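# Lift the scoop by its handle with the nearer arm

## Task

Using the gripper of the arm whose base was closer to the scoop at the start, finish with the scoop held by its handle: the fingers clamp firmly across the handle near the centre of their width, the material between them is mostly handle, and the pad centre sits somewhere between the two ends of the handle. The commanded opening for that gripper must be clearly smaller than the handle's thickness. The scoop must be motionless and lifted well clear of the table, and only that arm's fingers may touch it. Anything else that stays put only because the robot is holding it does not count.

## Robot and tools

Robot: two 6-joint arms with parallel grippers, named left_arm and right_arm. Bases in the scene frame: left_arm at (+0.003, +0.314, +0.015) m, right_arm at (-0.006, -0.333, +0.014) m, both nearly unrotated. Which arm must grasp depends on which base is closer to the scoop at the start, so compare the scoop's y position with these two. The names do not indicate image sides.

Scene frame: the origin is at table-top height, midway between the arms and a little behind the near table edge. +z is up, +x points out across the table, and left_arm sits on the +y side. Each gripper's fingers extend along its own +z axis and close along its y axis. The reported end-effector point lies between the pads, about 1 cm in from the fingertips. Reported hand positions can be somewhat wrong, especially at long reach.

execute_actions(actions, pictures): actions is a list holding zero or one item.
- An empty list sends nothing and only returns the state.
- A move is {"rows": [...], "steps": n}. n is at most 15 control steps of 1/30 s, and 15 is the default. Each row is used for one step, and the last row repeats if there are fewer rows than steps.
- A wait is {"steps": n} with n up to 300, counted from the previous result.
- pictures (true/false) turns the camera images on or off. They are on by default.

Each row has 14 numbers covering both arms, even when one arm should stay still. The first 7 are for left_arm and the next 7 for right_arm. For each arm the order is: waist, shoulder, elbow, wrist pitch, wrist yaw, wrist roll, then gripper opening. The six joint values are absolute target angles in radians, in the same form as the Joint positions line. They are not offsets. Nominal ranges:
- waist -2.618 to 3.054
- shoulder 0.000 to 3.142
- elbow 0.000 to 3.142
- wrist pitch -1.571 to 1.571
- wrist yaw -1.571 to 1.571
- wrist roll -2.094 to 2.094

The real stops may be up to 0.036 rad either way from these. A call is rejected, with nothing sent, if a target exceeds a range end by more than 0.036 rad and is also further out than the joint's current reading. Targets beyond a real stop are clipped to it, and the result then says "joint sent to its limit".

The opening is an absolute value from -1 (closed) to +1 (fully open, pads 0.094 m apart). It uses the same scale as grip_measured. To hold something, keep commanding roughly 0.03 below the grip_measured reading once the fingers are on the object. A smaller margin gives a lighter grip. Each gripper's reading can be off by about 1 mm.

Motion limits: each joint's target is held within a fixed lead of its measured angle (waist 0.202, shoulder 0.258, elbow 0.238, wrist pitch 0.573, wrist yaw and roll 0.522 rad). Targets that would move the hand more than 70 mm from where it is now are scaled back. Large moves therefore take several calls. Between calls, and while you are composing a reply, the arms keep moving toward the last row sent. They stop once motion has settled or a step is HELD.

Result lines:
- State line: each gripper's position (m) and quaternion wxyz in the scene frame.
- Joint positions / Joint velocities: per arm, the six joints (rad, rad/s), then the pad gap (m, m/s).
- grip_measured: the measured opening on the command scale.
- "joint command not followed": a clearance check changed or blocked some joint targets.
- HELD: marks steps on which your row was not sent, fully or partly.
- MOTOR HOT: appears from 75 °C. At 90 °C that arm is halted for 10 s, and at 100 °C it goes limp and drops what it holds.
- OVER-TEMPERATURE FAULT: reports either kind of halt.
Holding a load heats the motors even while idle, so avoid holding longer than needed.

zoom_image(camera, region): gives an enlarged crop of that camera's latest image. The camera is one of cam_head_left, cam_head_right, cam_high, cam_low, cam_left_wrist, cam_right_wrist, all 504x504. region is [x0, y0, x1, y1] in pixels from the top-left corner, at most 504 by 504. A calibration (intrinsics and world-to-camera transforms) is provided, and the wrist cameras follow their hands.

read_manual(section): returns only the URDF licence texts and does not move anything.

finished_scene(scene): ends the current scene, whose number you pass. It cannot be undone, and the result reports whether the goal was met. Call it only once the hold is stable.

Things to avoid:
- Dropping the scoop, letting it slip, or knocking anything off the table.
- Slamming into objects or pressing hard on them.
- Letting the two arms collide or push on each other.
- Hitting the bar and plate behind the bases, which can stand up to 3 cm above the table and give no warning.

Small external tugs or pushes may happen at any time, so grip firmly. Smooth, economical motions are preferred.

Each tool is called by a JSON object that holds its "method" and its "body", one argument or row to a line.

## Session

{"method": "execute_actions", "body": {
  "actions": []
}}

Scene clock: 0.00 s of 4200.00 s.
left_arm: end_effector_position=(+0.0973, -0.1569, +0.3213) grip_measured=+1.000 end_effector_quat_wxyz=(+0.700, +0.665, +0.168, -0.200) | right_arm: end_effector_position=(+0.3016, -0.1641, +0.3629) grip_measured=+1.000 end_effector_quat_wxyz=(+0.085, +0.366, +0.835, +0.402)
Joint positions: left_arm=[-1.303  1.477  0.895  0.653  0.322  1.062  0.094] | right_arm=[ 0.307  1.376  1.766 -1.208 -0.488  1.274  0.094]
Joint velocities: left_arm=[-0.012 -0.012  0.002 -0.051 -0.022 -0.022  0.   ] | right_arm=[ 0.012  0.012 -0.002  0.095 -0.081 -0.007  0.   ]
camera_calibration (this result's frames):
cam_left_wrist: T_world_to_cam=[[-0.510431, -0.0423873, -0.858873, 0.323728], [0.719564, 0.525818, -0.45359, 0.166184], [0.470837, -0.849541, -0.237893, 0.0231796], [0, 0, 0, 1]] pos_world=[0.0347473, -0.0539684, 0.358935]
cam_right_wrist: T_world_to_cam=[[-0.535654, -0.404525, -0.741238, 0.360541], [-0.841729, 0.185527, 0.507023, 0.101023], [-0.0675842, 0.895511, -0.439879, 0.453587], [0, 0, 0, 1]] pos_world=[0.308815, -0.279087, 0.415549]

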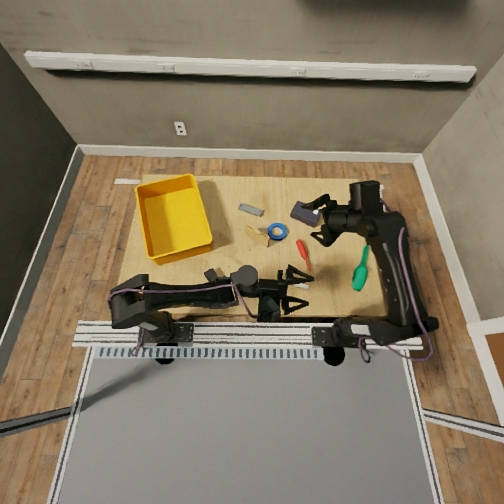

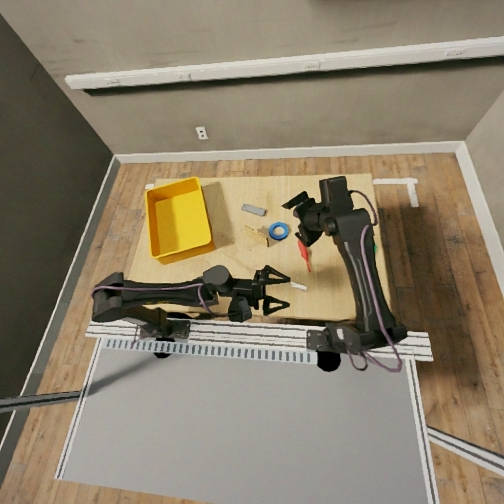

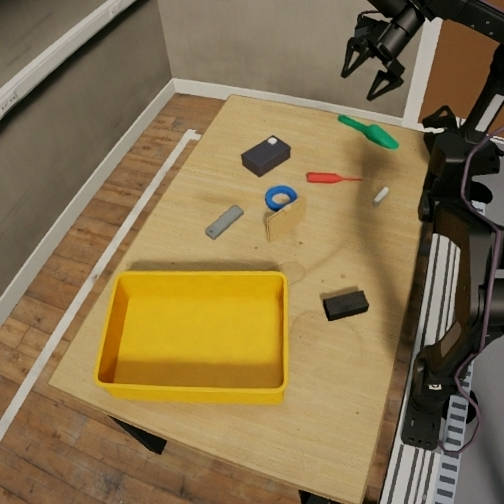

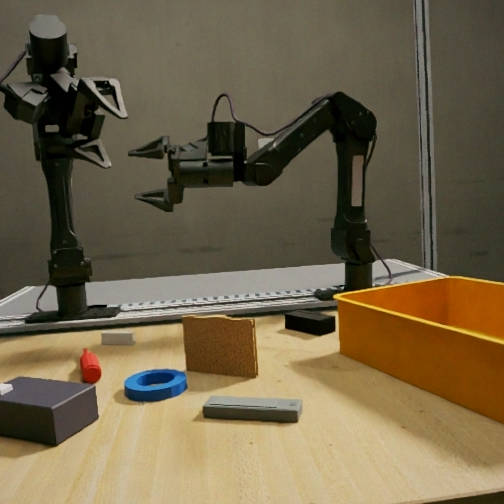

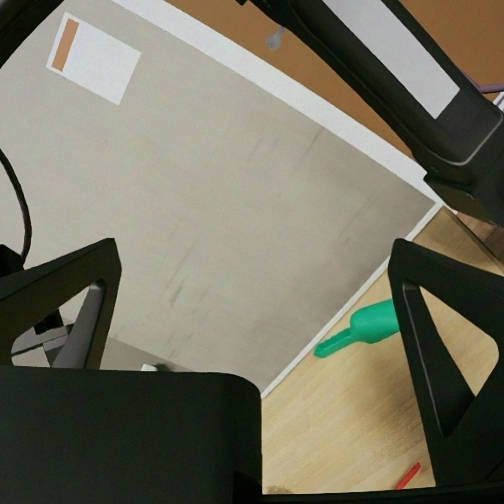

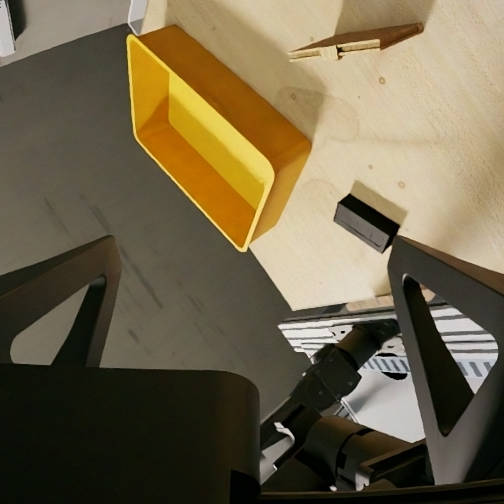

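{"method": "execute_actions", "body": {
  "actions": [
    {"rows":[[-1.303,1.477,0.895,0.653,0.322,1.062,1,-0.4,1.93,1.63,-1.22,0,-0.03,0.4]]}
  ],
  "pictures": false
}}

{"method": "execute_actions", "body": {
  "actions": [
    {"steps":40}
  ]
}}

Scene clock: 3.93 s of 4200.00 s.
left_arm: end_effector_position=(+0.0973, -0.1569, +0.3213) grip_measured=+1.000 end_effector_quat_wxyz=(+0.700, +0.665, +0.168, -0.200) | right_arm: end_effector_position=(+0.3927, -0.3553, +0.1420) grip_measured=+0.403 end_effector_quat_wxyz=(+0.054, +0.359, +0.928, +0.087)
Joint positions: left_arm=[-1.303  1.477  0.895  0.653  0.322  1.062  0.094] | right_arm=[-0.086  1.866  1.678 -1.198 -0.15   0.621  0.066]
Joint velocities: left_arm=[ 0.007 -0.007  0.022  0.007  0.022  0.066  0.   ] | right_arm=[-1.087  0.974 -0.261 -0.022  0.549 -1.883 -0.   ]
Steps of this call (steps 1 to 90: nothing new was sent; then 0.43 s passed at rest; steps 91 to 105: all 15 steps of this action). Readings (joint positions):
91: left_arm=[-1.303 1.477 0.895 0.653 0.322 1.062] | right_arm=[0.301 1.383 1.765 -1.209 -0.470 1.245]
92: left_arm=[-1.303 1.477 0.895 0.653 0.322 1.062] | right_arm=[0.282 1.395 1.765 -1.209 -0.441 1.208]
94: left_arm=[-1.303 1.477 0.895 0.653 0.322 1.062] | right_arm=[0.233 1.440 1.755 -1.207 -0.383 1.134]
98: left_arm=[-1.303 1.477 0.895 0.653 0.322 1.062] | right_arm=[0.128 1.578 1.725 -1.205 -0.281 0.975]
105: the state above

Scene clock: 5.27 s of 4200.00 s.
left_arm: end_effector_position=(+0.0973, -0.1569, +0.3213) grip_measured=+1.000 end_effector_quat_wxyz=(+0.700, +0.665, +0.168, -0.200) | right_arm: end_effector_position=(+0.3440, -0.4947, +0.0984) grip_measured=+0.403 end_effector_quat_wxyz=(+0.009, +0.208, +0.978, -0.009)
Joint positions: left_arm=[-1.303  1.477  0.895  0.653  0.322  1.062  0.094] | right_arm=[-0.4    1.953  1.637 -1.202 -0.006 -0.024  0.066]
Joint velocities: left_arm=[-0.007  0.017  0.002 -0.037 -0.022 -0.007  0.   ] | right_arm=[-0.007 -0.002  0.002 -0.022 -0.022  0.007 -0.001]
Steps of this call (steps 1 to 40: the robot went on to your last target). Readings (joint positions):
1: left_arm=[-1.303 1.477 0.895 0.653 0.322 1.062] | right_arm=[-0.128 1.897 1.668 -1.198 -0.133 0.551]
2: left_arm=[-1.303 1.477 0.895 0.653 0.322 1.062] | right_arm=[-0.173 1.922 1.659 -1.198 -0.117 0.475]
4: left_arm=[-1.303 1.477 0.895 0.653 0.322 1.062] | right_arm=[-0.274 1.955 1.644 -1.198 -0.087 0.323]
8: left_arm=[-1.303 1.477 0.895 0.653 0.322 1.062] | right_arm=[-0.427 1.960 1.637 -1.199 -0.024 0.121]
40: the state above
camera_calibration (this result's frames):
cam_left_wrist: T_world_to_cam=[[-0.510431, -0.0423873, -0.858873, 0.323728], [0.719564, 0.525818, -0.45359, 0.166184], [0.470837, -0.849541, -0.237893, 0.0231796], [0, 0, 0, 1]] pos_world=[0.0347473, -0.0539684, 0.358935]
cam_right_wrist: T_world_to_cam=[[-0.403646, -0.914914, 0.00155166, -0.317478], [-0.749172, 0.331495, 0.573456, 0.366049], [-0.525177, 0.230311, -0.819235, 0.501841], [0, 0, 0, 1]] pos_world=[0.409641, -0.527387, 0.201705]

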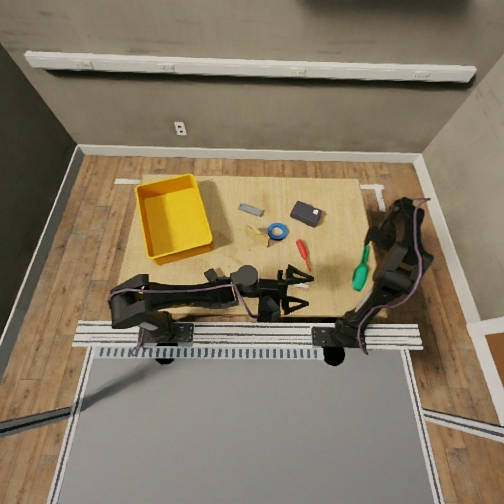

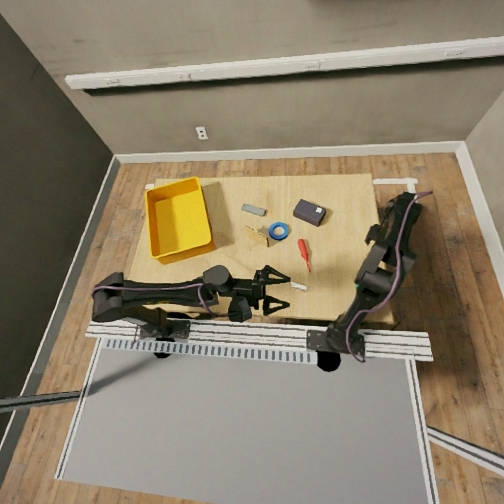

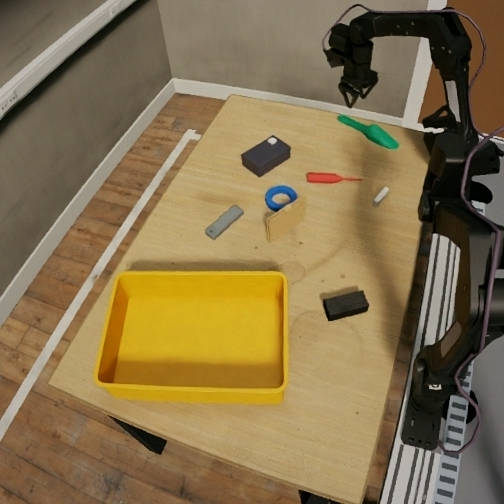

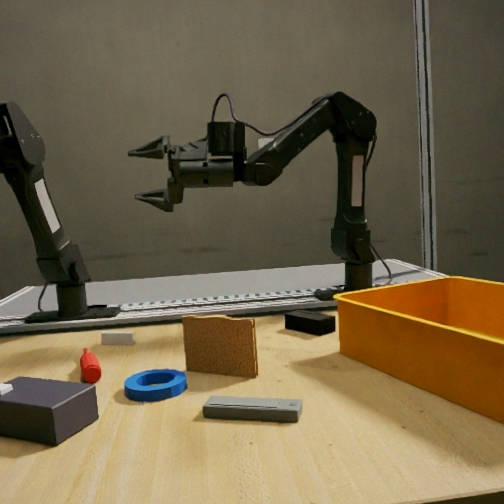

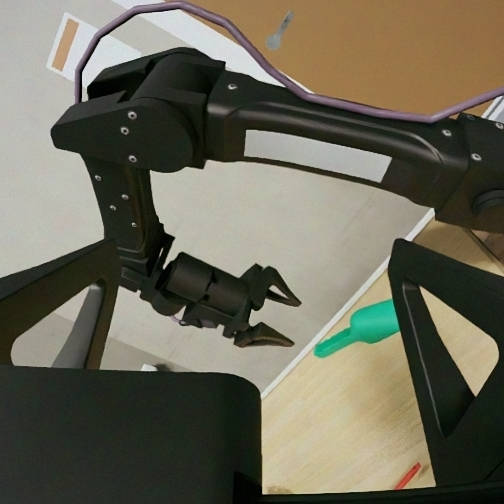

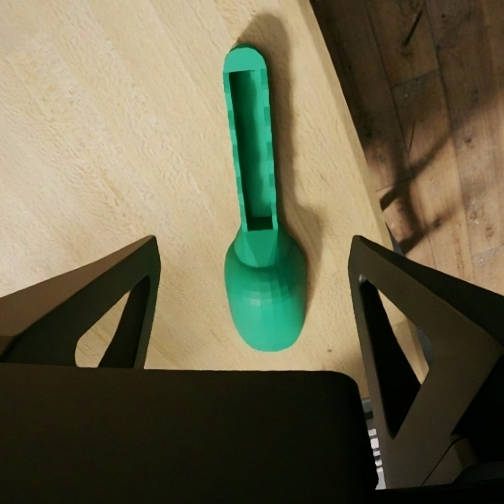

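{"method": "execute_actions", "body": {
  "actions": [
    {"rows":[[-1.303,1.477,0.895,0.653,0.322,1.062,1,-0.4,1.965,1.615,-1.17,0,-0.11,0.2],[-1.303,1.477,0.895,0.653,0.322,1.062,1,-0.4,1.978,1.595,-1.135,0,-0.11,0.2],[-1.303,1.477,0.895,0.653,0.322,1.062,1,-0.4,1.99,1.575,-1.1,0,-0.11,0.2],[-1.303,1.477,0.895,0.653,0.322,1.062,1,-0.4,2.003,1.555,-1.065,0,-0.11,0.2],[-1.303,1.477,0.895,0.653,0.322,1.062,1,-0.4,2.015,1.535,-1.03,0,-0.11,0.2],[-1.303,1.477,0.895,0.653,0.322,1.062,1,-0.4,2.028,1.515,-0.995,0,-0.11,0.2],[-1.303,1.477,0.895,0.653,0.322,1.062,1,-0.4,2.04,1.495,-0.96,0,-0.11,0.2],[-1.303,1.477,0.895,0.653,0.322,1.062,1,-0.4,2.05,1.48,-0.94,0,-0.11,0.2],[-1.303,1.477,0.895,0.653,0.322,1.062,1,-0.4,2.055,1.472,-0.925,0,-0.11,0.2]]}
  ],
  "pictures": false
}}

{"method": "execute_actions", "body": {
  "actions": [
    {"steps":15}
  ]
}}

Scene clock: 11.60 s of 4200.00 s.
left_arm: end_effector_position=(+0.0973, -0.1569, +0.3213) grip_measured=+1.000 end_effector_quat_wxyz=(+0.700, +0.665, +0.168, -0.200) | right_arm: end_effector_position=(+0.3422, -0.4955, +0.0148) grip_measured=+0.203 end_effector_quat_wxyz=(-0.016, +0.170, +0.985, -0.002)
Joint positions: left_arm=[-1.303  1.477  0.895  0.653  0.322  1.062  0.094] | right_arm=[-0.4    2.076  1.477 -0.97  -0.006 -0.101  0.056]
Joint velocities: left_arm=[-0.007 -0.007 -0.007  0.022 -0.007 -0.051  0.   ] | right_arm=[ 0.007 -0.012  0.002  0.168  0.007 -0.051 -0.001]
Steps of this call (steps 1 to 15: the robot went on to your last target; steps 16 to 90: nothing new was sent; then 2.83 s passed at rest; steps 91 to 105: all 15 steps of this action). Readings (joint positions):
91: left_arm=[-1.303 1.477 0.895 0.653 0.322 1.062] | right_arm=[-0.400 1.953 1.637 -1.200 -0.006 -0.036]
92: left_arm=[-1.303 1.477 0.895 0.653 0.322 1.062] | right_arm=[-0.400 1.954 1.633 -1.192 -0.006 -0.050]
94: left_arm=[-1.303 1.477 0.895 0.653 0.322 1.062] | right_arm=[-0.400 1.958 1.612 -1.156 -0.006 -0.069]
98: left_arm=[-1.303 1.477 0.895 0.653 0.322 1.062] | right_arm=[-0.400 2.007 1.538 -1.053 -0.006 -0.090]
105: the state above

Scene clock: 12.10 s of 4200.00 s.
left_arm: end_effector_position=(+0.0973, -0.1569, +0.3213) grip_measured=+1.000 end_effector_quat_wxyz=(+0.700, +0.665, +0.168, -0.200) | right_arm: end_effector_position=(+0.3494, -0.4989, +0.0154) grip_measured=+0.203 end_effector_quat_wxyz=(-0.000, +0.169, +0.986, -0.007)
Joint positions: left_arm=[-1.303  1.477  0.895  0.653  0.322  1.062  0.094] | right_arm=[-0.4    2.074  1.477 -0.939 -0.006 -0.103  0.056]
Joint velocities: left_arm=[-0.012 -0.007 -0.012 -0.081 -0.037 -0.007  0.   ] | right_arm=[-0.007  0.002  0.022 -0.051  0.037 -0.037 -0.   ]
Steps of this call (steps 1 to 15: the robot went on to your last target). Readings (joint positions):
1: left_arm=[-1.303 1.477 0.895 0.653 0.322 1.062] | right_arm=[-0.400 2.074 1.477 -0.962 -0.006 -0.101]
2: left_arm=[-1.303 1.477 0.895 0.653 0.322 1.062] | right_arm=[-0.400 2.074 1.477 -0.956 -0.006 -0.101]
4: left_arm=[-1.303 1.477 0.895 0.653 0.322 1.062] | right_arm=[-0.400 2.074 1.477 -0.949 -0.006 -0.102]
8: left_arm=[-1.303 1.477 0.895 0.653 0.322 1.062] | right_arm=[-0.400 2.074 1.477 -0.942 -0.006 -0.103]
15: the state above
camera_calibration (this result's frames):
cam_left_wrist: T_world_to_cam=[[-0.510431, -0.0423873, -0.858873, 0.323728], [0.719564, 0.525818, -0.45359, 0.166184], [0.470837, -0.849541, -0.237893, 0.0231796], [0, 0, 0, 1]] pos_world=[0.0347473, -0.0539684, 0.358935]
cam_right_wrist: T_world_to_cam=[[-0.329788, -0.944054, 0.0012882, -0.359419], [-0.762968, 0.267333, 0.588568, 0.391642], [-0.555985, 0.19312, -0.808447, 0.429741], [0, 0, 0, 1]] pos_world=[0.419207, -0.527001, 0.117378]

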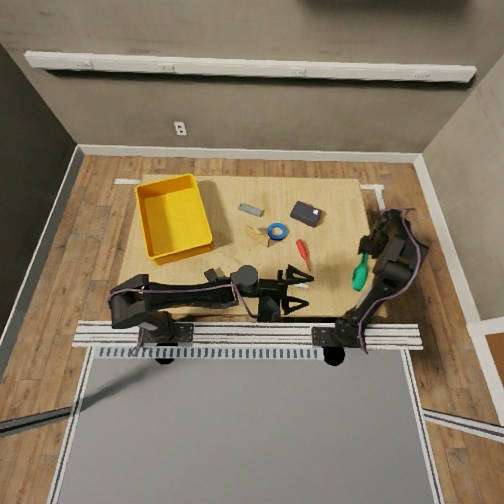

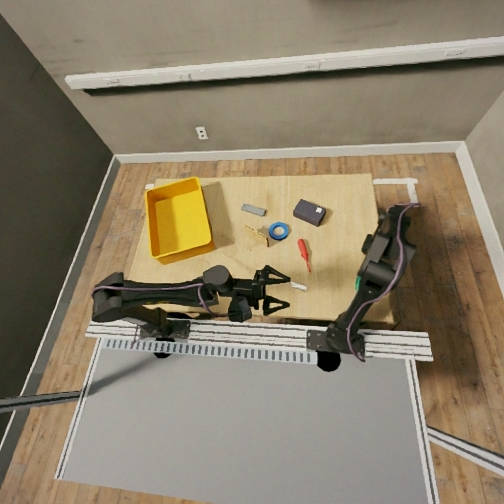

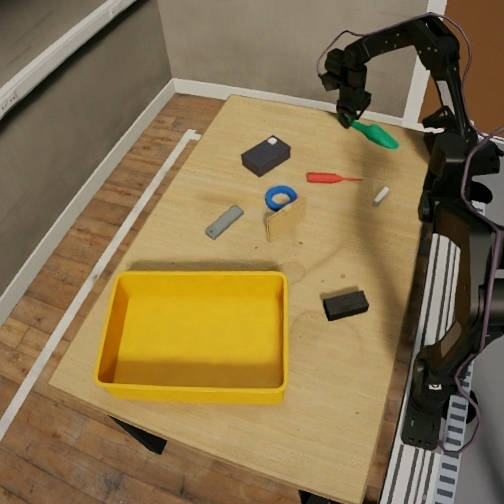

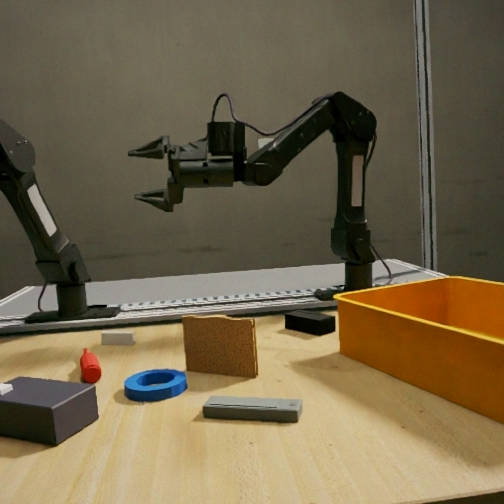

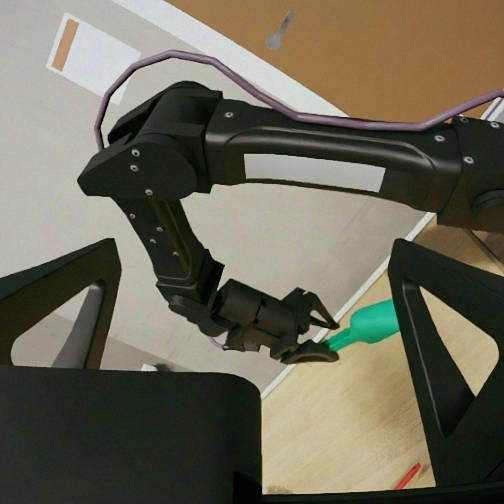

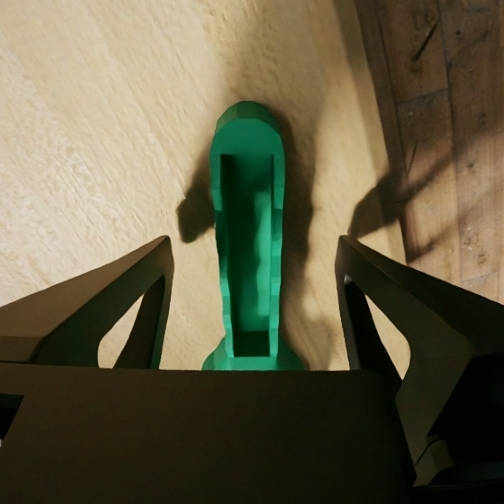

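{"method": "execute_actions", "body": {
  "actions": [
    {"rows":[[-1.303,1.477,0.895,0.653,0.322,1.062,1,-0.4,2.08,1.472,-0.925,0,-0.11,-0.4],[-1.303,1.477,0.895,0.653,0.322,1.062,1,-0.4,2.08,1.472,-0.925,0,-0.11,-0.4],[-1.303,1.477,0.895,0.653,0.322,1.062,1,-0.4,2.08,1.472,-0.925,0,-0.11,-0.4],[-1.303,1.477,0.895,0.653,0.322,1.062,1,-0.4,2.08,1.472,-0.925,0,-0.11,-0.4],[-1.303,1.477,0.895,0.653,0.322,1.062,1,-0.4,2.08,1.472,-0.925,0,-0.11,-0.5],[-1.303,1.477,0.895,0.653,0.322,1.062,1,-0.4,2.08,1.472,-0.925,0,-0.11,-0.6],[-1.303,1.477,0.895,0.653,0.322,1.062,1,-0.4,2.08,1.472,-0.925,0,-0.11,-0.7],[-1.303,1.477,0.895,0.653,0.322,1.062,1,-0.4,2.08,1.472,-0.925,0,-0.11,-0.85]]}
  ],
  "pictures": false
}}

{"method": "execute_actions", "body": {
  "actions": [
    {"rows":[[-1.303,1.477,0.895,0.653,0.322,1.062,1,-0.4,2.0,1.5,-1.0,0,-0.11,-0.85],[-1.303,1.477,0.895,0.653,0.322,1.062,1,-0.4,1.95,1.55,-1.1,0,-0.11,-0.85],[-1.303,1.477,0.895,0.653,0.322,1.062,1,-0.4,1.7,1.65,-1.35,0,-0.11,-0.85]]}
  ],
  "pictures": false
}}

{"method": "execute_actions", "body": {
  "actions": [
    {"steps":30}
  ]
}}

Scene clock: 18.60 s of 4200.00 s.
left_arm: end_effector_position=(+0.0973, -0.1569, +0.3213) grip_measured=+1.000 end_effector_quat_wxyz=(+0.700, +0.665, +0.168, -0.200) | right_arm: end_effector_position=(+0.3497, -0.4991, +0.0154) grip_measured=-0.605 end_effector_quat_wxyz=(+0.000, +0.169, +0.986, -0.007)
Joint positions: left_arm=[-1.303  1.477  0.895  0.653  0.322  1.062  0.094] | right_arm=[-0.4    2.074  1.477 -0.938 -0.006 -0.104  0.019]
Joint velocities: left_arm=[ 0.002 -0.017 -0.002  0.11  -0.081  0.007  0.   ] | right_arm=[-0.007 -0.012  0.002 -0.081  0.037 -0.051 -0.001]
Steps of this call (steps 1 to 15: the robot went on to your last target; steps 16 to 90: nothing new was sent; then 3.00 s passed at rest; steps 91 to 105: all 15 steps of this action). Readings (joint positions):
91: left_arm=[-1.303 1.477 0.895 0.653 0.322 1.062] | right_arm=[-0.400 2.074 1.477 -0.938 -0.006 -0.104]
92: left_arm=[-1.303 1.477 0.895 0.653 0.322 1.062] | right_arm=[-0.400 2.074 1.477 -0.938 -0.006 -0.104]
94: left_arm=[-1.303 1.477 0.895 0.653 0.322 1.062] | right_arm=[-0.400 2.074 1.477 -0.938 -0.006 -0.104]
98: left_arm=[-1.303 1.477 0.895 0.653 0.322 1.062] | right_arm=[-0.400 2.074 1.477 -0.938 -0.006 -0.104]
105: the state above

Scene clock: 19.10 s of 4200.00 s.
left_arm: end_effector_position=(+0.0973, -0.1569, +0.3213) grip_measured=+1.000 end_effector_quat_wxyz=(+0.700, +0.665, +0.168, -0.200) | right_arm: end_effector_position=(+0.3254, -0.4839, +0.1968) grip_measured=-0.605 end_effector_quat_wxyz=(+0.109, +0.166, +0.979, -0.037)
Joint positions: left_arm=[-1.303  1.477  0.895  0.653  0.322  1.062  0.094] | right_arm=[-0.4    1.675  1.646 -1.279 -0.006 -0.104  0.019]
Joint velocities: left_arm=[ 0.007 -0.017 -0.002  0.051  0.022  0.007  0.   ] | right_arm=[-0.022 -0.056  0.012 -0.33  -0.066  0.037  0.   ]
Steps of this call (steps 1 to 15: all 15 steps of this action). Readings (joint positions):
1: left_arm=[-1.303 1.477 0.895 0.653 0.322 1.062] | right_arm=[-0.400 2.069 1.477 -0.940 -0.006 -0.104]
2: left_arm=[-1.303 1.477 0.895 0.653 0.322 1.062] | right_arm=[-0.400 2.059 1.482 -0.960 -0.006 -0.104]
4: left_arm=[-1.303 1.477 0.895 0.653 0.322 1.062] | right_arm=[-0.400 2.018 1.503 -1.032 -0.006 -0.104]
8: left_arm=[-1.303 1.477 0.895 0.653 0.322 1.062] | right_arm=[-0.400 1.870 1.560 -1.137 -0.006 -0.104]
15: the state above

Scene clock: 20.10 s of 4200.00 s.
left_arm: end_effector_position=(+0.0973, -0.1569, +0.3213) grip_measured=+1.000 end_effector_quat_wxyz=(+0.700, +0.665, +0.168, -0.200) | right_arm: end_effector_position=(+0.3156, -0.4795, +0.1853) grip_measured=-0.605 end_effector_quat_wxyz=(+0.072, +0.167, +0.983, -0.027)
Joint positions: left_arm=[-1.303  1.477  0.895  0.653  0.322  1.062  0.094] | right_arm=[-0.4    1.702  1.646 -1.33  -0.006 -0.104  0.019]
Joint velocities: left_arm=[-0.012  0.002 -0.002 -0.095  0.051 -0.022  0.   ] | right_arm=[-0.012 -0.022 -0.007  0.007  0.007 -0.037 -0.   ]
Steps of this call (steps 1 to 30: the robot went on to your last target). Readings (joint positions):
1: left_arm=[-1.303 1.477 0.895 0.653 0.322 1.062] | right_arm=[-0.400 1.675 1.646 -1.289 -0.006 -0.104]
2: left_arm=[-1.303 1.477 0.895 0.653 0.322 1.062] | right_arm=[-0.400 1.680 1.646 -1.300 -0.006 -0.104]
4: left_arm=[-1.303 1.477 0.895 0.653 0.322 1.062] | right_arm=[-0.400 1.692 1.646 -1.313 -0.006 -0.104]
8: left_arm=[-1.303 1.477 0.895 0.653 0.322 1.062] | right_arm=[-0.400 1.702 1.646 -1.323 -0.006 -0.104]
30: the state above
All arms were judged still, so your last target was given up. Only a new action makes them travel on or press farther. Fingers that are still opening or closing keep moving.
camera_calibration (this result's frames):
cam_left_wrist: T_world_to_cam=[[-0.510431, -0.0423873, -0.858873, 0.323728], [0.719564, 0.525818, -0.45359, 0.166184], [0.470837, -0.849541, -0.237893, 0.0231796], [0, 0, 0, 1]] pos_world=[0.0347473, -0.0539684, 0.358935]
cam_right_wrist: T_world_to_cam=[[-0.328109, -0.944473, 0.0177314, -0.356193], [-0.834719, 0.298666, 0.462647, 0.321641], [-0.442254, 0.136998, -0.886365, 0.496158], [0, 0, 0, 1]] pos_world=[0.371037, -0.500451, 0.297287]

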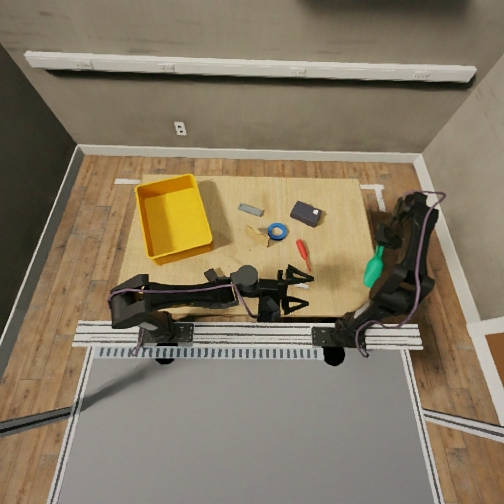

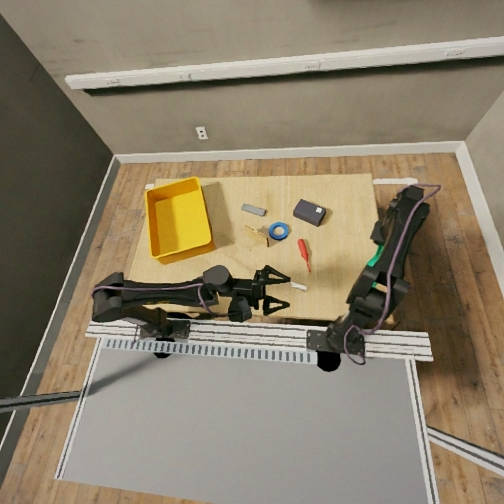

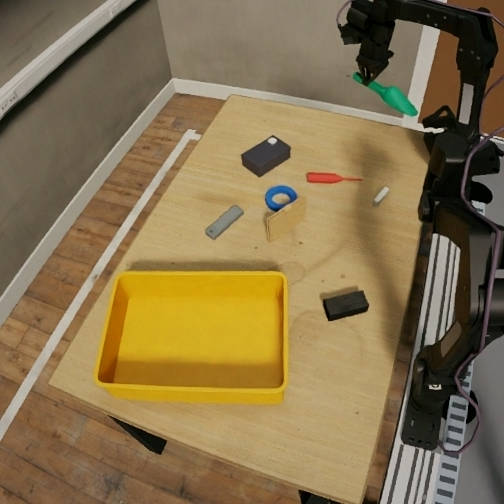

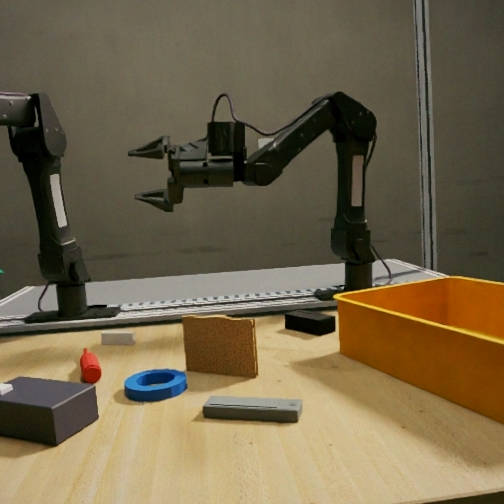

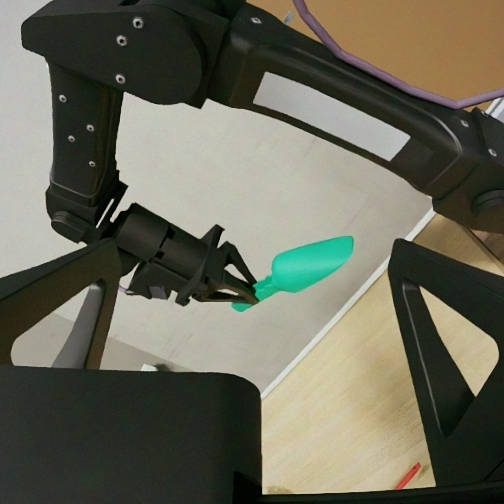

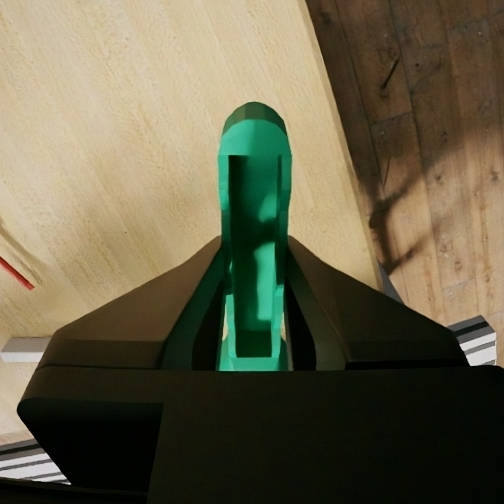

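{"method": "finished_scene", "body": {
  "scene": 2
}}

The scene is finished: the task was done.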